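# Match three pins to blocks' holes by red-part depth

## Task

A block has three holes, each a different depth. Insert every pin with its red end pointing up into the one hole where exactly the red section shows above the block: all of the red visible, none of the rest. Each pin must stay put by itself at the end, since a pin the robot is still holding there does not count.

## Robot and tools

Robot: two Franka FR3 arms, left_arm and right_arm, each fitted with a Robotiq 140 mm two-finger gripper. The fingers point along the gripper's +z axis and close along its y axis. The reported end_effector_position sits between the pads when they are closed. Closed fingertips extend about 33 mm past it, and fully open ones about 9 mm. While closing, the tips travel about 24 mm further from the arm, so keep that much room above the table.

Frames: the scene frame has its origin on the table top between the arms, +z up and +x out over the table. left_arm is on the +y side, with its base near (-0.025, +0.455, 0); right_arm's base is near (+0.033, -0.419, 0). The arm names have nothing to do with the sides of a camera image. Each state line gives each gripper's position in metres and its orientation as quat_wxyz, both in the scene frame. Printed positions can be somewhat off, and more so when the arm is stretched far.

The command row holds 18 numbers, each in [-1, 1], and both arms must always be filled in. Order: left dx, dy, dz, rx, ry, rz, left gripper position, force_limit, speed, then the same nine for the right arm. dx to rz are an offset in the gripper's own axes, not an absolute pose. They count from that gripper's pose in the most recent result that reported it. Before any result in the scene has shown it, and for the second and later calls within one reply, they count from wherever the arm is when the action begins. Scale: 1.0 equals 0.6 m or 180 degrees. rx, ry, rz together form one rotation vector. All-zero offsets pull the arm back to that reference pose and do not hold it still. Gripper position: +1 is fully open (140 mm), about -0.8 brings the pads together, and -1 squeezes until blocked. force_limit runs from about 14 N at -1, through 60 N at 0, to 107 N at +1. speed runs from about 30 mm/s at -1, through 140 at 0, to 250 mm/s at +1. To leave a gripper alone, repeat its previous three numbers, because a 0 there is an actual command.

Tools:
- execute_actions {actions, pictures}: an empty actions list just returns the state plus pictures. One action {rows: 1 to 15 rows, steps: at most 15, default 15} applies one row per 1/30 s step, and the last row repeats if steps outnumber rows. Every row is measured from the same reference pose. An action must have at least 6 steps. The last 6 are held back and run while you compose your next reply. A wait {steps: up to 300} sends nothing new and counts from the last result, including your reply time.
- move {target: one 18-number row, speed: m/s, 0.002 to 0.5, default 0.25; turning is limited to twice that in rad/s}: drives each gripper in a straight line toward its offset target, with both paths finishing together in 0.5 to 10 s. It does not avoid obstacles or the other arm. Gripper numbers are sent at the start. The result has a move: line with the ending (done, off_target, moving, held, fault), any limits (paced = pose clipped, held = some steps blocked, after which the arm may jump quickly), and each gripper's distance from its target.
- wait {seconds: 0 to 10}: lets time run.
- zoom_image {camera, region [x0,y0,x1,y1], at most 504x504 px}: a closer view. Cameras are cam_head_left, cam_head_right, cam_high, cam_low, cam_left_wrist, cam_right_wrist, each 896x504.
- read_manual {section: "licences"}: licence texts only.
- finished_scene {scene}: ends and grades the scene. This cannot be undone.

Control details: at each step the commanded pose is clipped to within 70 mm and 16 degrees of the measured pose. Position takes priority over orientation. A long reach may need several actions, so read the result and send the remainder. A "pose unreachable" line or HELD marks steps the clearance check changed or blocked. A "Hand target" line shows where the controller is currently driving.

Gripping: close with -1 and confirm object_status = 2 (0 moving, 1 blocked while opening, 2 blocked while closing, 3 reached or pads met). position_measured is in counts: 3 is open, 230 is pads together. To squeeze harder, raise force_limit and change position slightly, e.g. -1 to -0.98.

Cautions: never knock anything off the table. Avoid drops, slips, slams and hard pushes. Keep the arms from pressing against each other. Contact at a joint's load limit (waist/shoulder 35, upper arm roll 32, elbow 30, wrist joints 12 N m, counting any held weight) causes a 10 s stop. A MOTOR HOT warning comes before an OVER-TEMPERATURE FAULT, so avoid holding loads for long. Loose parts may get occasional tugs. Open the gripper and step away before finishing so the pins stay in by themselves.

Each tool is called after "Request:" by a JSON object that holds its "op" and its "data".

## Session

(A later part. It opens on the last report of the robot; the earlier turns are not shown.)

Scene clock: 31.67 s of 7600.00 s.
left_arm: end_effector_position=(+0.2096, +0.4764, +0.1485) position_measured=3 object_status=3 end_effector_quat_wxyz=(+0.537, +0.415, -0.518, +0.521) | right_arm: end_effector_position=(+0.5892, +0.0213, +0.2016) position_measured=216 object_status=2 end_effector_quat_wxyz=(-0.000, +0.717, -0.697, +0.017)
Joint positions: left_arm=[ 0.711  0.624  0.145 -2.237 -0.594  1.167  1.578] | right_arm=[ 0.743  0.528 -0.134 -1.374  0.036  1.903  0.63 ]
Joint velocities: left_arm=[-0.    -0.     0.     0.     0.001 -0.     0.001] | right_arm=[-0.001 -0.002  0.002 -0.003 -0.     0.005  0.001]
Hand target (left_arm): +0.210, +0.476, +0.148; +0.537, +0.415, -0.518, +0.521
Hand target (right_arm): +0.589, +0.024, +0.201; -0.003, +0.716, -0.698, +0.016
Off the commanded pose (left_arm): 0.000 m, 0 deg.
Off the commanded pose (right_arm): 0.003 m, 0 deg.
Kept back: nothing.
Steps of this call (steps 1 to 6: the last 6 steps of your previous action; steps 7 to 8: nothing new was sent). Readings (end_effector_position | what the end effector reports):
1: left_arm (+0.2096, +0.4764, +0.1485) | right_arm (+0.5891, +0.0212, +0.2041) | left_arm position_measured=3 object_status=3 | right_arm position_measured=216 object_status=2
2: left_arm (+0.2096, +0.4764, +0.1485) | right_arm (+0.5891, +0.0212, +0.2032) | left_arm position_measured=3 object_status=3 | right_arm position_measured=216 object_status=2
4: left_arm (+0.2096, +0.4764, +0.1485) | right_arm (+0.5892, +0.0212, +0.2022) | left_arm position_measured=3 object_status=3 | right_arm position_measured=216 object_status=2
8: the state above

In. Seat, then go to the short pin (~0.467, −0.067).

Request:
{"op": "move", "data": {"target": [0,0,0,0,0,0,1,0,0,-0.003,-0.001,0.087,0.001,-0.001,0,-1,0,-0.4], "speed": 0.05}}

Request:
{"op": "execute_actions", "data": {"actions": [{"rows":[[0,0,0,0,0,0,1,0,0,0,0,0,0,0,0,-0.1,0,0]],"steps":6}]}}

Request:
{"op": "move", "data": {"target": [0,0,0,0,0,0,1,0,0,0,0,-0.09,0,0,0,-0.1,0,0], "speed": 0.2}}

Request:
{"op": "move", "data": {"target": [0,0,0,0,0,0,1,0,0,0.145,0.207,0.035,-0.001,-0.001,0,-0.1,0,0]}}

Scene clock: 33.47 s of 7600.00 s.
left_arm: end_effector_position=(+0.2096, +0.4764, +0.1485) position_measured=3 object_status=3 end_effector_quat_wxyz=(+0.537, +0.415, -0.518, +0.521) | right_arm: end_effector_position=(+0.5898, +0.0217, +0.1515) position_measured=216 object_status=2 end_effector_quat_wxyz=(-0.001, +0.717, -0.697, +0.018)
Joint positions: left_arm=[ 0.711  0.624  0.145 -2.237 -0.594  1.167  1.578] | right_arm=[ 0.743  0.56  -0.13  -1.454  0.038  2.017  0.63 ]
Joint velocities: left_arm=[ 0.    -0.001  0.    -0.    -0.    -0.    -0.001] | right_arm=[-0.    -0.001 -0.    -0.004  0.     0.003 -0.   ]
Hand target (left_arm): +0.210, +0.476, +0.148; +0.537, +0.415, -0.518, +0.521
Hand target (right_arm): +0.591, +0.022, +0.149; -0.002, +0.717, -0.697, +0.017
Off the commanded pose (left_arm): 0.000 m, 0 deg.
Off the commanded pose (right_arm): 0.002 m, 0 deg.
Kept back: nothing.
move: done

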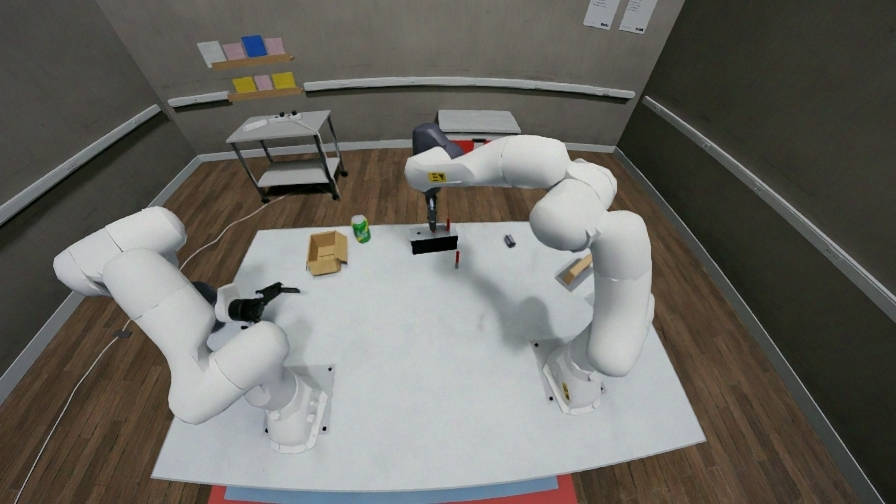

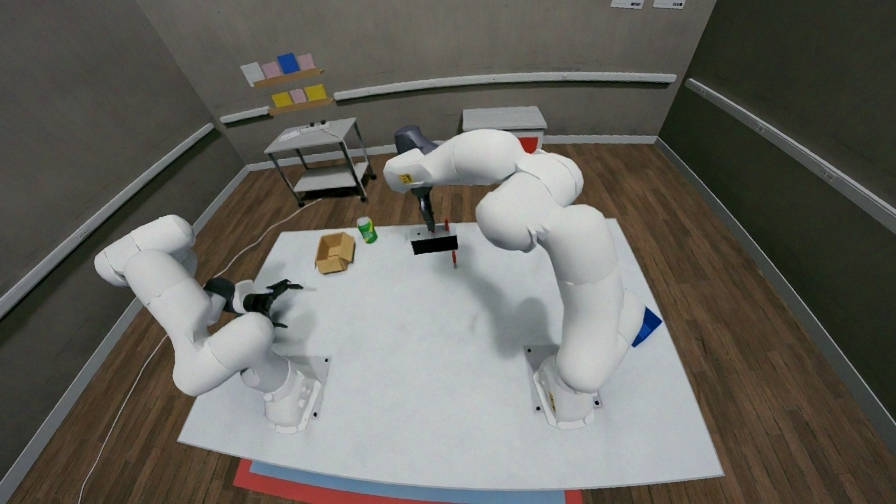

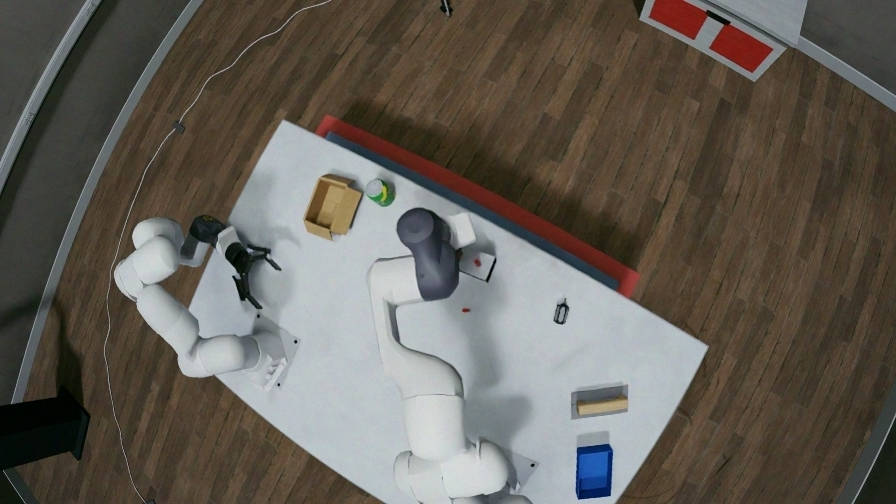

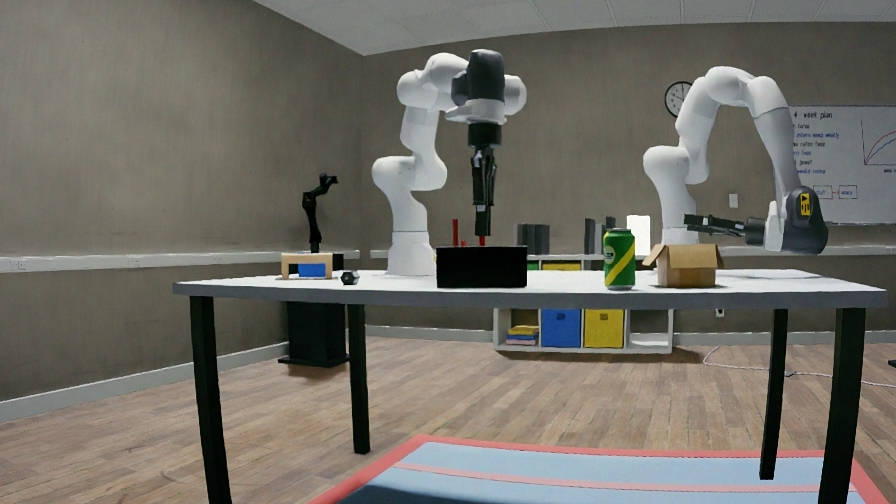

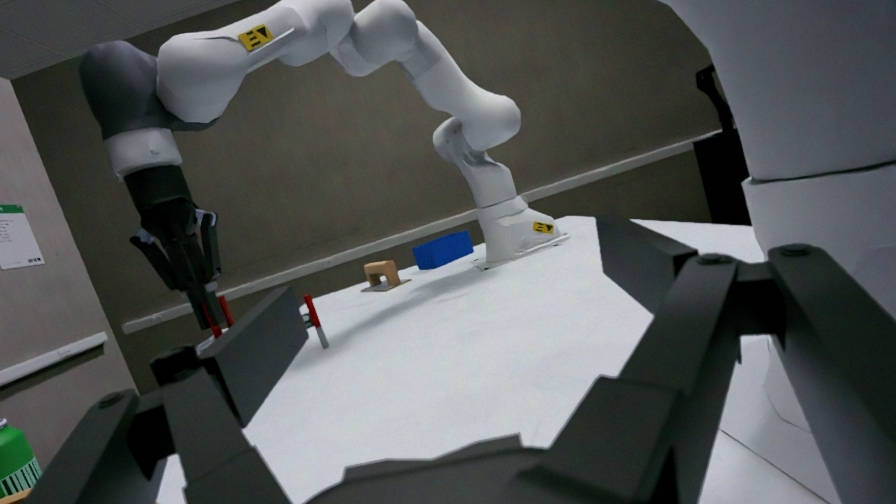

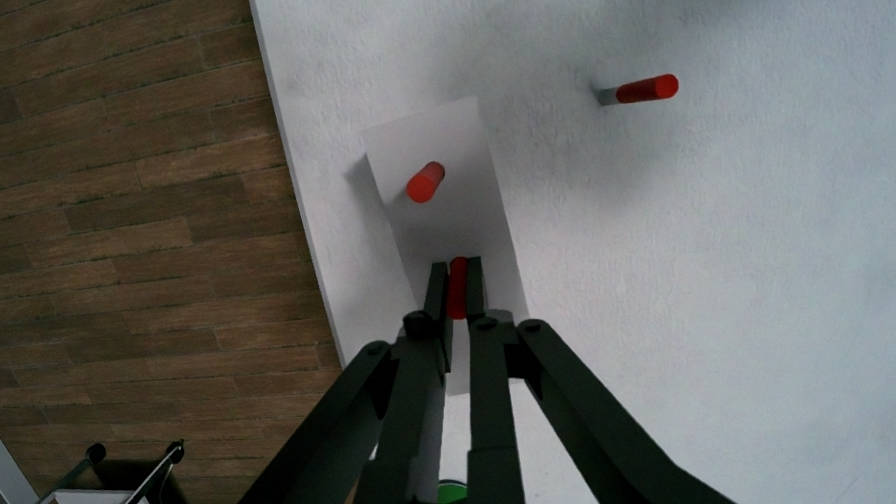

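Scene clock: 33.50 s of 7600.00 s.
left_arm: end_effector_position=(+0.2096, +0.4764, +0.1485) position_measured=3 object_status=3 end_effector_quat_wxyz=(+0.537, +0.415, -0.518, +0.521) | right_arm: end_effector_position=(+0.5898, +0.0217, +0.1514) position_measured=216 object_status=2 end_effector_quat_wxyz=(-0.001, +0.717, -0.697, +0.018)
Joint positions: left_arm=[ 0.711  0.624  0.145 -2.237 -0.594  1.167  1.578] | right_arm=[ 0.743  0.56  -0.13  -1.454  0.038  2.017  0.63 ]
Joint velocities: left_arm=[-0.     0.    -0.001  0.     0.     0.    -0.001] | right_arm=[ 0.001  0.    -0.    -0.002 -0.001  0.003 -0.   ]
Kept back: the last 6 steps of this action, its rows measured from the state above.
Steps of this call (step 1: nothing new was sent). Readings (end_effector_position | what the end effector reports):
1: the state above

Scene clock: 35.10 s of 7600.00 s.
left_arm: end_effector_position=(+0.2096, +0.4764, +0.1485) position_measured=3 object_status=3 end_effector_quat_wxyz=(+0.537, +0.415, -0.518, +0.521) | right_arm: end_effector_position=(+0.5891, +0.0251, +0.2061) position_measured=141 object_status=3 end_effector_quat_wxyz=(-0.005, +0.718, -0.696, +0.016)
Joint positions: left_arm=[ 0.711  0.624  0.145 -2.237 -0.594  1.167  1.578] | right_arm=[ 0.743  0.524 -0.131 -1.37   0.037  1.903  0.63 ]
Joint velocities: left_arm=[-0.    -0.001  0.001 -0.001  0.001 -0.     0.   ] | right_arm=[-0.     0.001 -0.001 -0.001  0.    -0.01  -0.   ]
Hand target (left_arm): +0.210, +0.476, +0.148; +0.537, +0.415, -0.518, +0.521
Hand target (right_arm): +0.589, +0.023, +0.206; -0.002, +0.717, -0.697, +0.018
Off your previous action's commanded pose (left_arm): 0.000 m, 0 deg at its last step (step 6 of this call).
Off your previous action's commanded pose (right_arm): 0.000 m, 0 deg at its last step (step 6 of this call).
Off the commanded pose (left_arm): 0.000 m, 0 deg.
Off the commanded pose (right_arm): 0.002 m, 0 deg.
Kept back: nothing.
move: done

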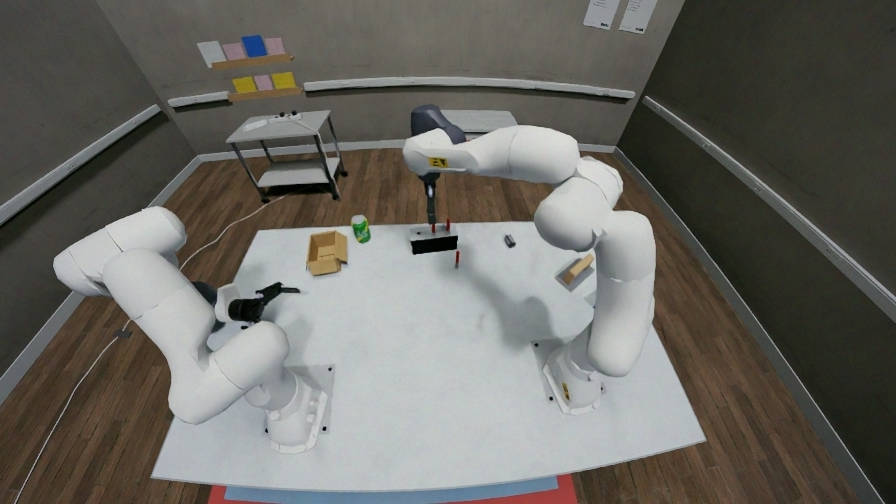

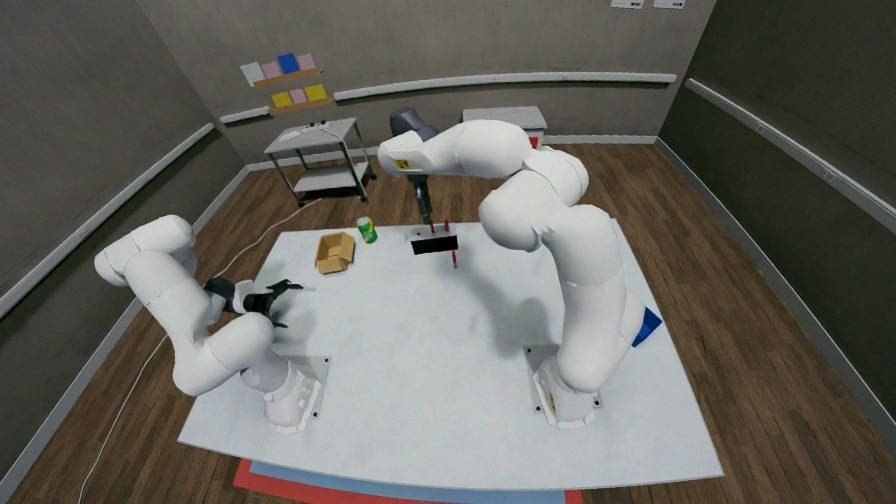

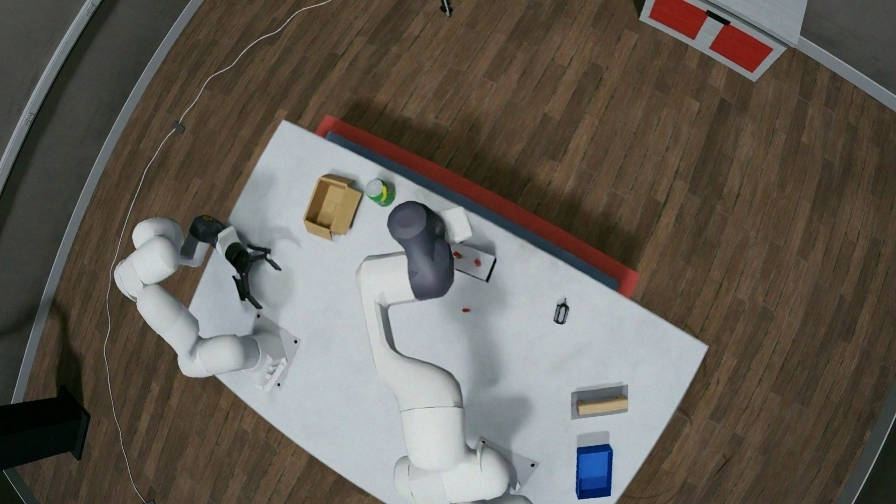

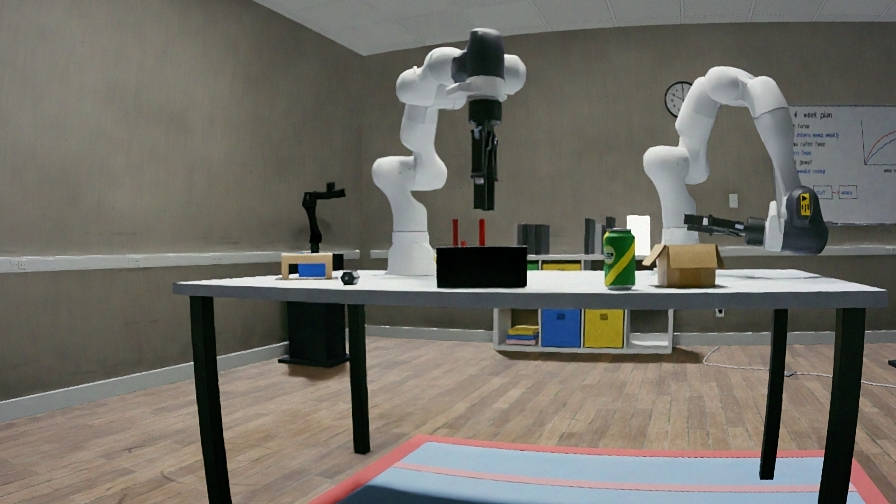

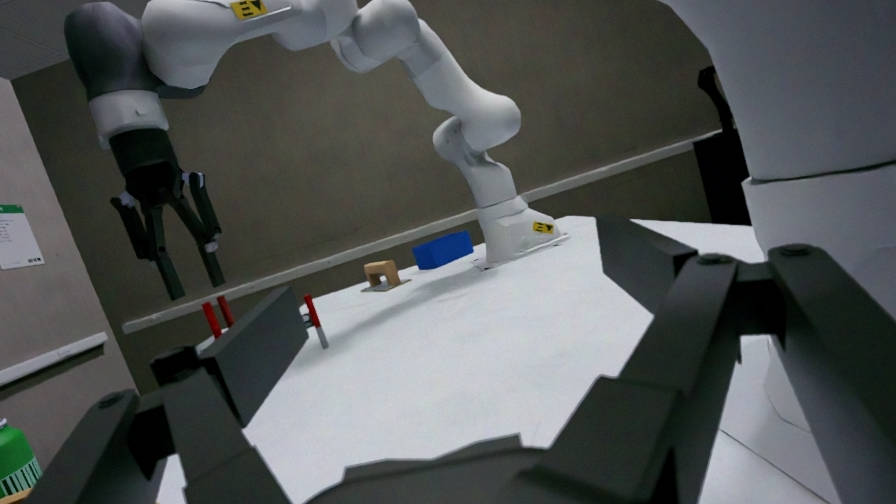

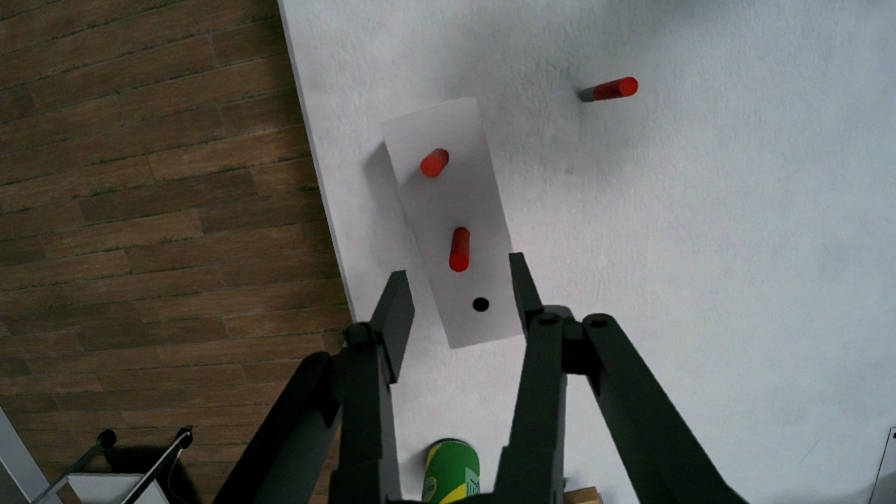

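Scene clock: 36.37 s of 7600.00 s.
left_arm: end_effector_position=(+0.2096, +0.4764, +0.1485) position_measured=3 object_status=3 end_effector_quat_wxyz=(+0.537, +0.415, -0.518, +0.521) | right_arm: end_effector_position=(+0.4685, -0.0671, +0.1855) position_measured=141 object_status=3 end_effector_quat_wxyz=(-0.001, +0.719, -0.695, +0.012)
Joint positions: left_arm=[ 0.711  0.624  0.145 -2.237 -0.594  1.167  1.578] | right_arm=[ 0.78   0.065 -0.133 -2.081 -0.017  2.151  0.664]
Joint velocities: left_arm=[-0.001  0.     0.    -0.     0.002 -0.001 -0.001] | right_arm=[-0.001 -0.002  0.001 -0.001 -0.002  0.016  0.012]
Hand target (left_arm): +0.210, +0.476, +0.148; +0.537, +0.415, -0.518, +0.521
Hand target (right_arm): +0.469, -0.066, +0.186; -0.005, +0.718, -0.696, +0.014
Off the commanded pose (left_arm): 0.000 m, 0 deg.
Off the commanded pose (right_arm): 0.003 m, 1 deg.
Kept back: nothing.
move: done

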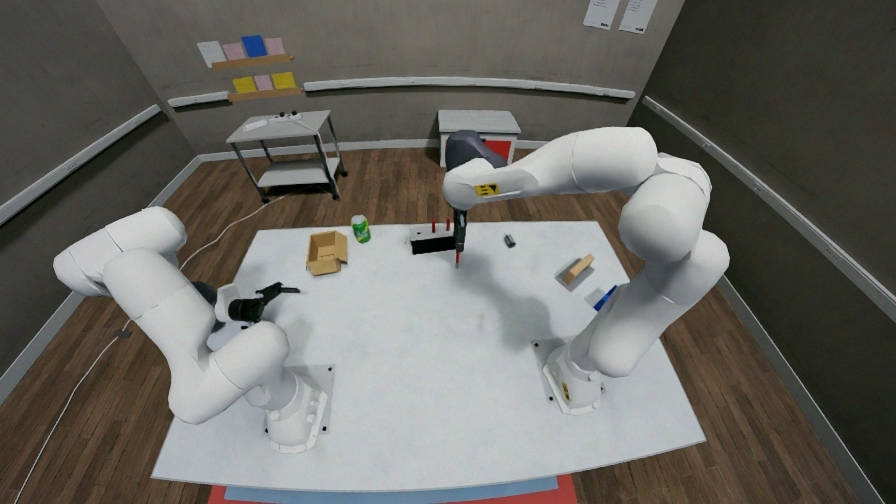

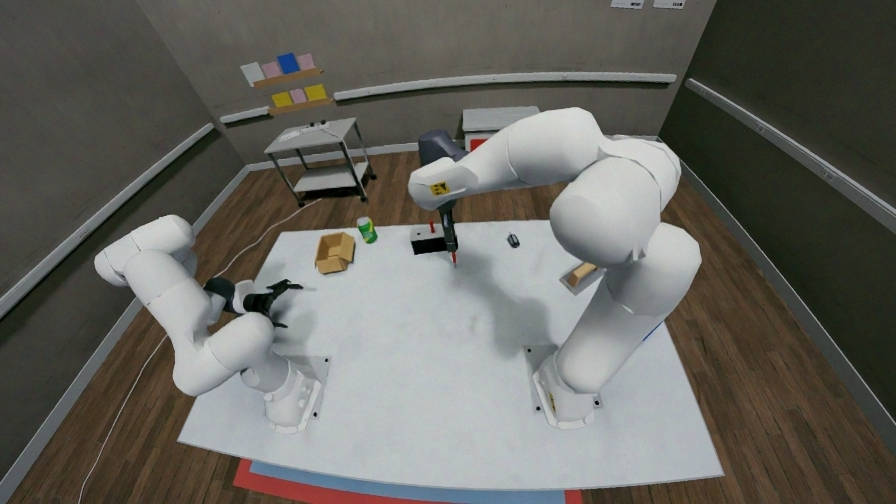

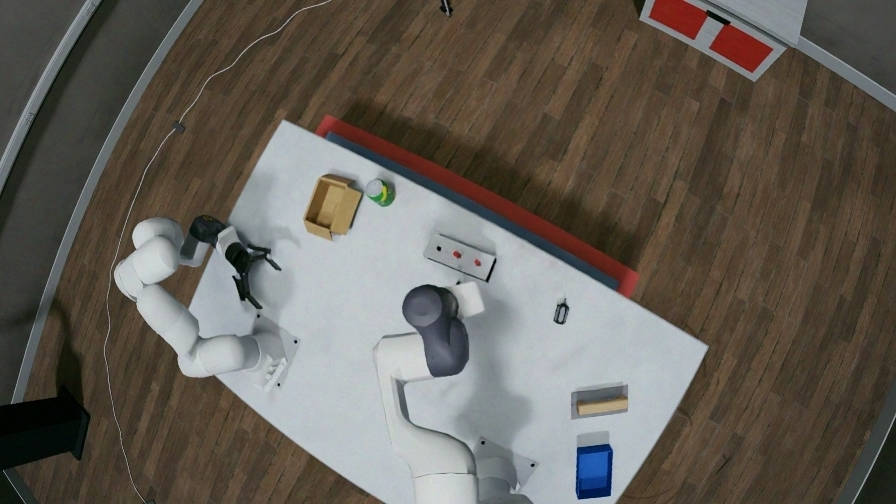

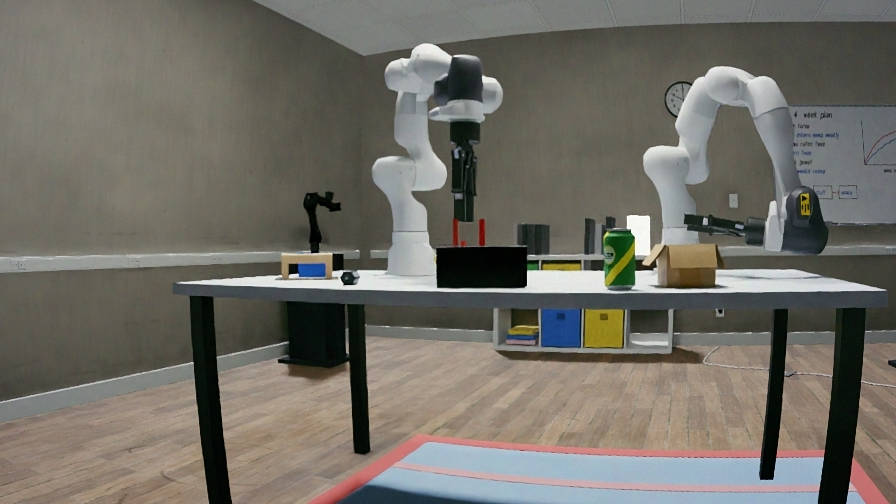

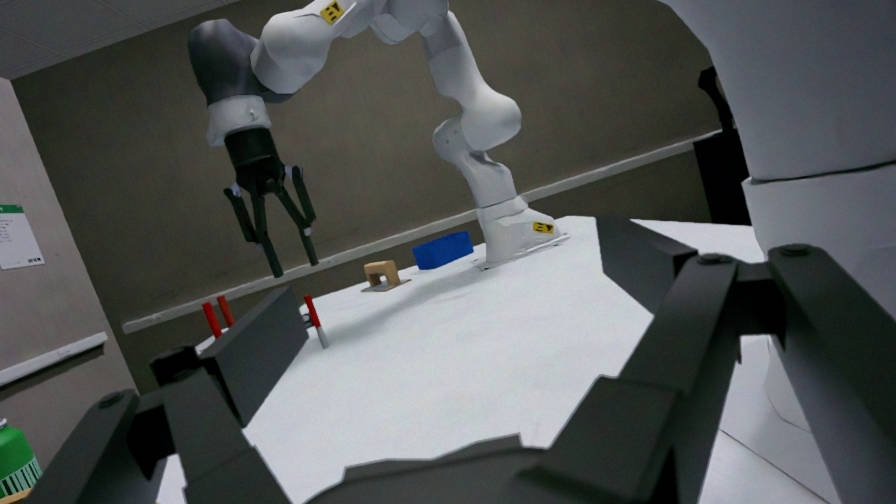

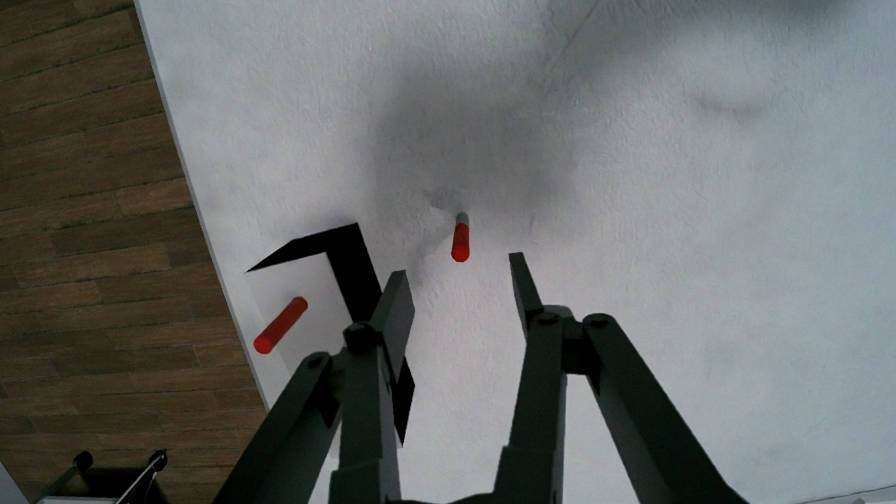

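Request:
{"op": "move", "data": {"target": [0,0,0,0,0,0,1,0,0,-0.005,-0.002,0.136,0.002,-0.001,0,-0.3,0,-0.6], "speed": 0.15}}

Request:
{"op": "execute_actions", "data": {"actions": [{"rows":[[0,0,0,0,0,0,1,0,0,0,0,0,0,0,0,-1,0,-0.4]]}]}}

Request:
{"op": "move", "data": {"target": [0,0,0,0,0,0,1,0,0,-0.18,-0.04,-0.183,0,0,0,-1,0,-0.4], "speed": 0.22}}

Scene clock: 37.80 s of 7600.00 s.
left_arm: end_effector_position=(+0.2096, +0.4764, +0.1485) position_measured=3 object_status=3 end_effector_quat_wxyz=(+0.537, +0.415, -0.518, +0.521) | right_arm: end_effector_position=(+0.4691, -0.0668, +0.1032) position_measured=167 object_status=3 end_effector_quat_wxyz=(-0.002, +0.718, -0.696, +0.014)
Joint positions: left_arm=[ 0.711  0.624  0.145 -2.237 -0.594  1.167  1.578] | right_arm=[ 0.78   0.18  -0.133 -2.163 -0.004  2.348  0.662]
Joint velocities: left_arm=[-0.002  0.001 -0.001 -0.001 -0.001  0.    -0.002] | right_arm=[-0.     0.001 -0.001  0.     0.002  0.012 -0.002]
Hand target (left_arm): +0.210, +0.476, +0.148; +0.537, +0.415, -0.518, +0.521
Hand target (right_arm): +0.470, -0.065, +0.103; -0.005, +0.719, -0.694, +0.013
Off the commanded pose (left_arm): 0.000 m, 0 deg.
Off the commanded pose (right_arm): 0.003 m, 0 deg.
Kept back: nothing.
move: done

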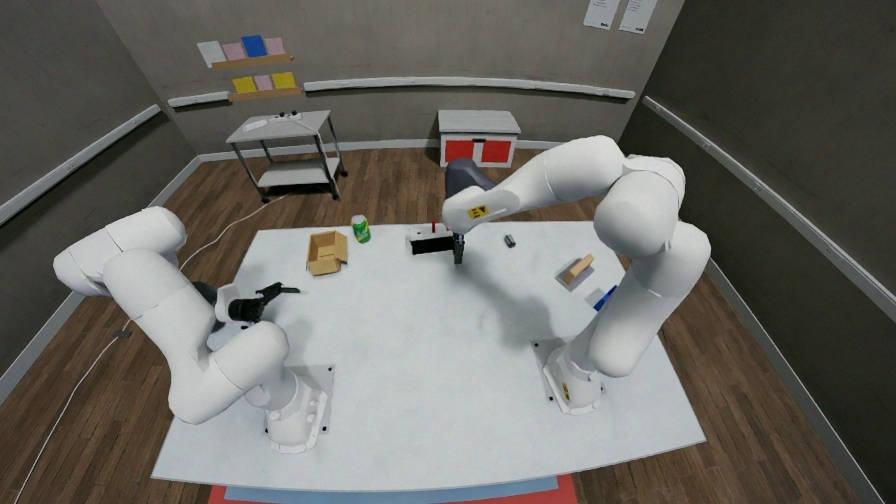

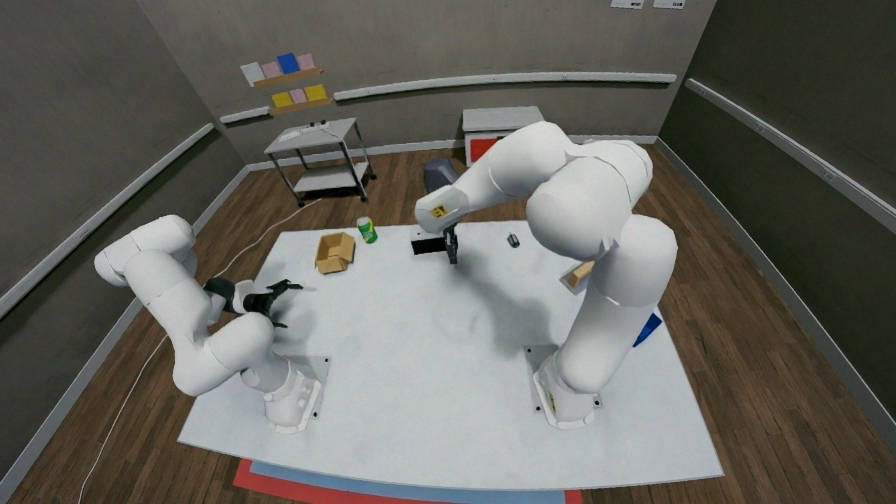

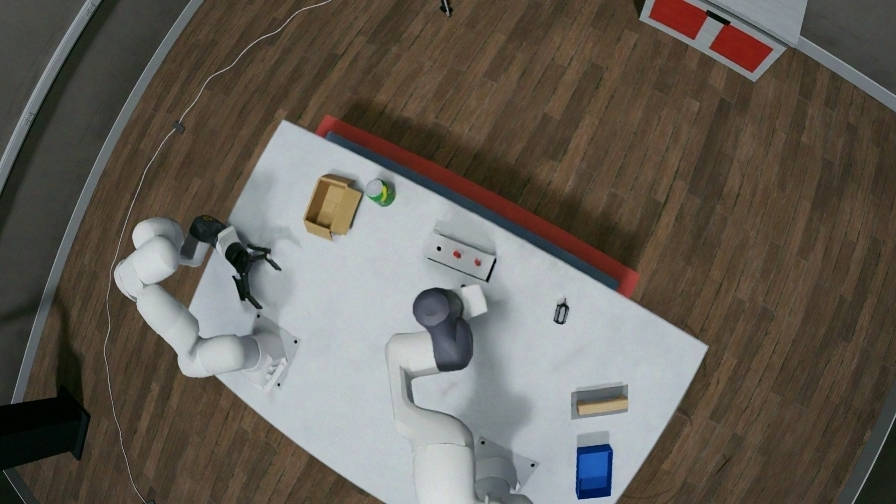

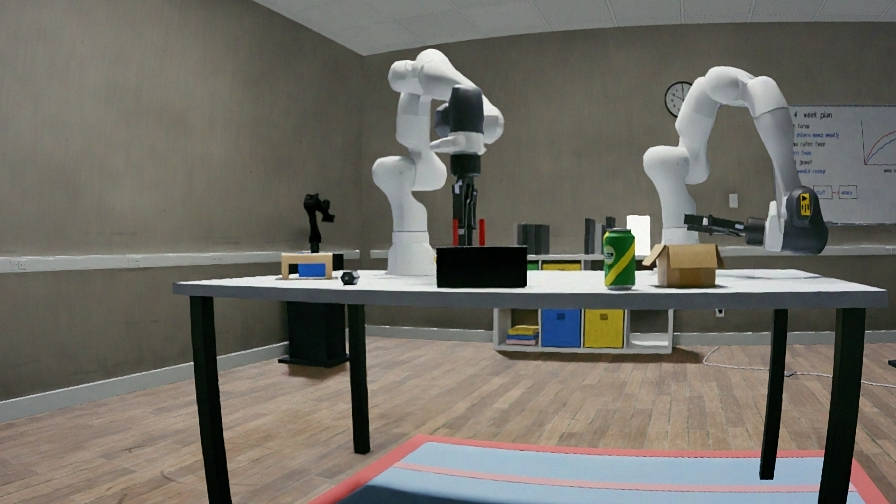

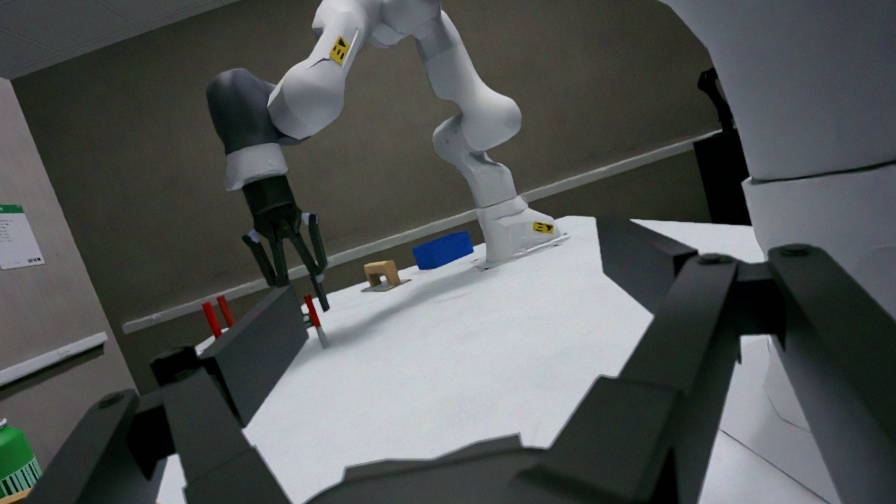

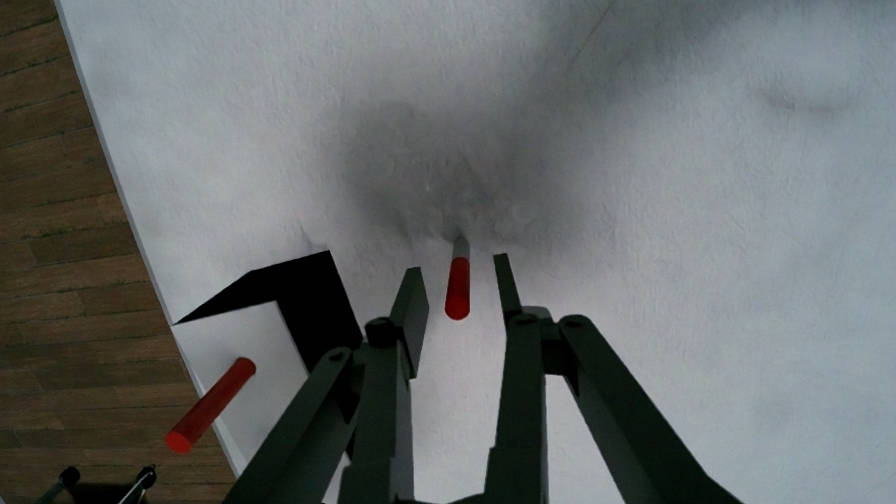

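Scene clock: 38.10 s of 7600.00 s.
left_arm: end_effector_position=(+0.2096, +0.4764, +0.1485) position_measured=3 object_status=3 end_effector_quat_wxyz=(+0.537, +0.415, -0.518, +0.521) | right_arm: end_effector_position=(+0.4691, -0.0668, +0.1032) position_measured=207 object_status=0 end_effector_quat_wxyz=(-0.002, +0.718, -0.696, +0.014)
Joint positions: left_arm=[ 0.711  0.624  0.145 -2.237 -0.594  1.167  1.578] | right_arm=[ 0.78   0.18  -0.133 -2.163 -0.004  2.348  0.662]
Joint velocities: left_arm=[-0.001 -0.001  0.001  0.001 -0.002 -0.     0.   ] | right_arm=[ 0.001 -0.002  0.001  0.    -0.     0.001  0.001]
Steps of this call (steps 1 to 9: the first 9 steps of this action). Readings (end_effector_position | what the end effector reports):
1: left_arm (+0.2096, +0.4764, +0.1485) | right_arm (+0.4691, -0.0668, +0.1032) | left_arm position_measured=3 object_status=3 | right_arm position_measured=167 object_status=0
2: left_arm (+0.2096, +0.4764, +0.1485) | right_arm (+0.4691, -0.0668, +0.1032) | left_arm position_measured=3 object_status=3 | right_arm position_measured=171 object_status=0
4: left_arm (+0.2096, +0.4764, +0.1485) | right_arm (+0.4691, -0.0668, +0.1032) | left_arm position_measured=3 object_status=3 | right_arm position_measured=181 object_status=0
8: left_arm (+0.2096, +0.4764, +0.1485) | right_arm (+0.4691, -0.0668, +0.1032) | left_arm position_measured=3 object_status=3 | right_arm position_measured=202 object_status=0
9: the state above

Scene clock: 39.77 s of 7600.00 s.
left_arm: end_effector_position=(+0.2096, +0.4764, +0.1485) position_measured=3 object_status=3 end_effector_quat_wxyz=(+0.537, +0.415, -0.518, +0.521) | right_arm: end_effector_position=(+0.4878, +0.0447, +0.2102) position_measured=216 object_status=2 end_effector_quat_wxyz=(-0.004, +0.722, -0.691, +0.014)
Joint positions: left_arm=[ 0.711  0.624  0.145 -2.237 -0.594  1.167  1.578] | right_arm=[ 0.854  0.31  -0.1   -1.682  0.002  1.998  0.756]
Joint velocities: left_arm=[-0.002 -0.001 -0.     0.001 -0.001 -0.001  0.001] | right_arm=[ 0.001 -0.001  0.     0.002  0.    -0.011  0.013]
Hand target (left_arm): +0.210, +0.476, +0.148; +0.537, +0.415, -0.518, +0.521
Hand target (right_arm): +0.487, +0.045, +0.211; -0.002, +0.718, -0.696, +0.013
Off your previous action's commanded pose (left_arm): 0.000 m, 0 deg at its last step (step 6 of this call).
Off your previous action's commanded pose (right_arm): 0.000 m, 0 deg at its last step (step 6 of this call).
Off the commanded pose (left_arm): 0.000 m, 0 deg.
Off the commanded pose (right_arm): 0.002 m, 1 deg.
Kept back: nothing.
move: done

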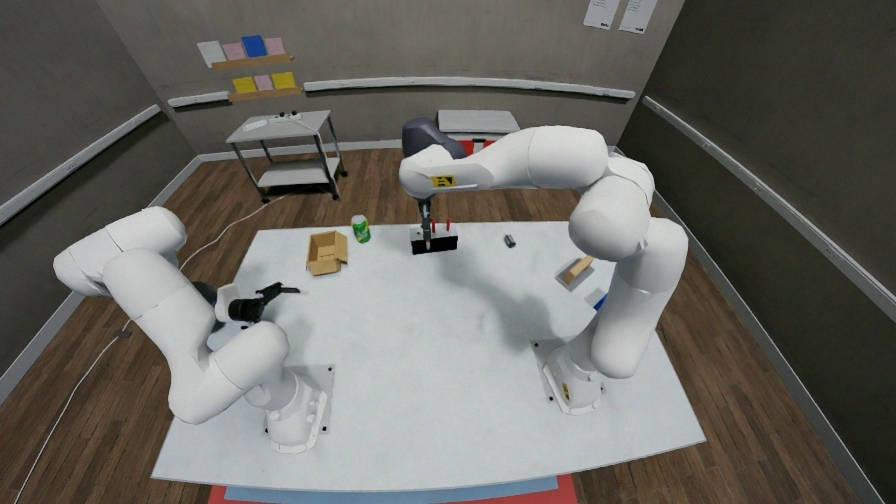

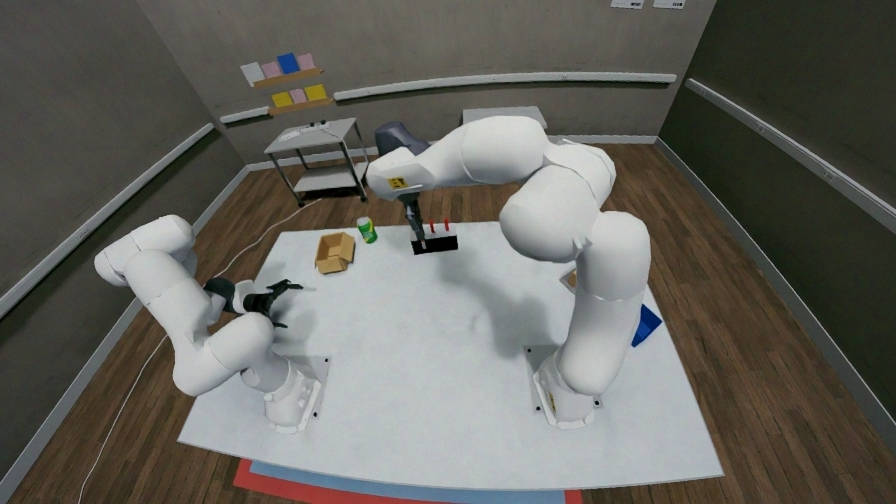

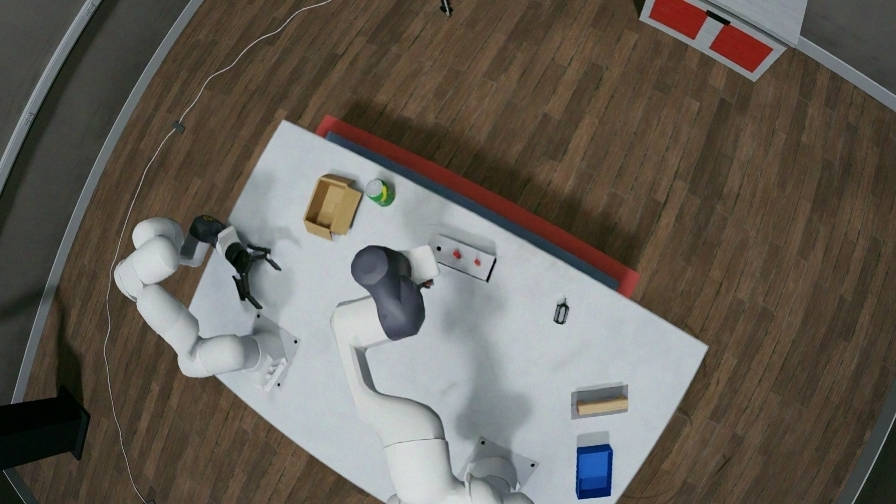

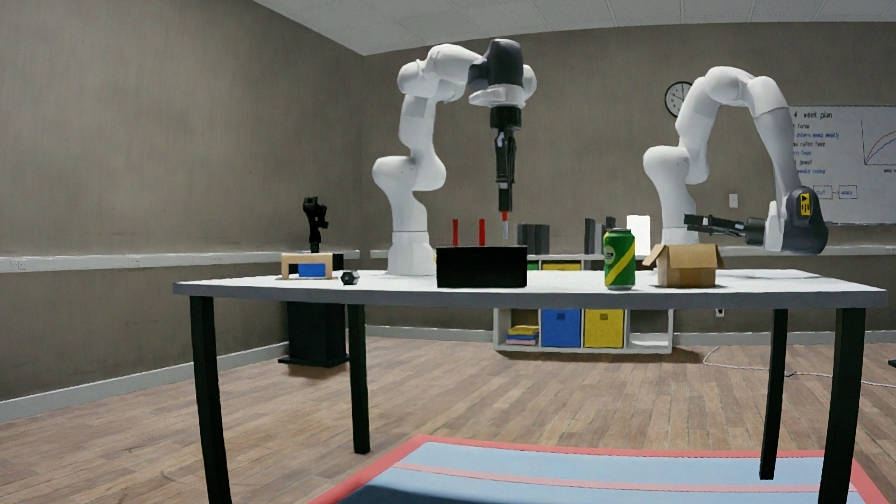

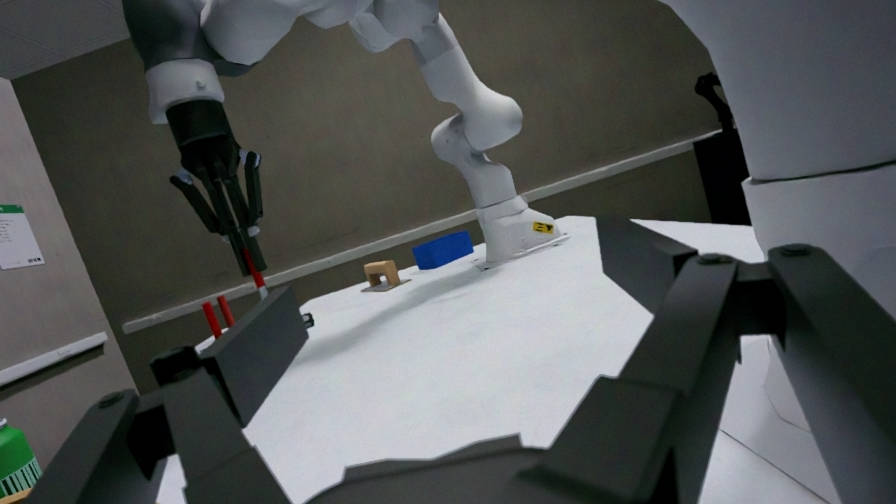

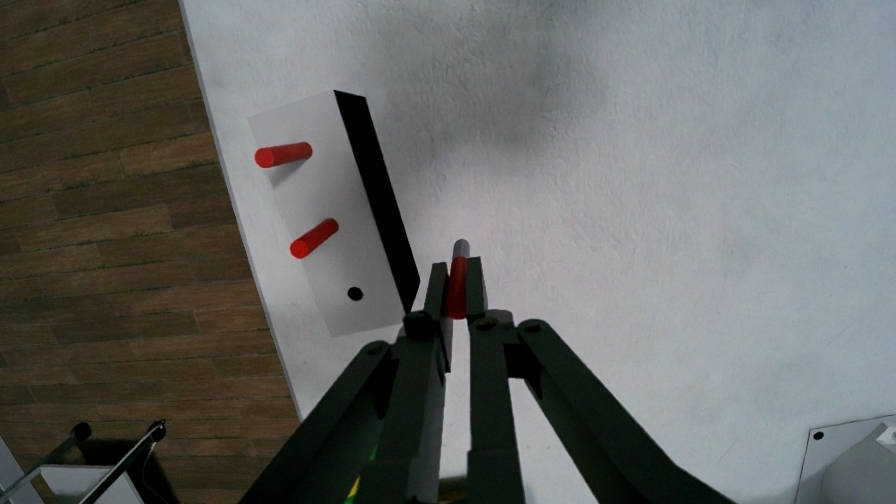

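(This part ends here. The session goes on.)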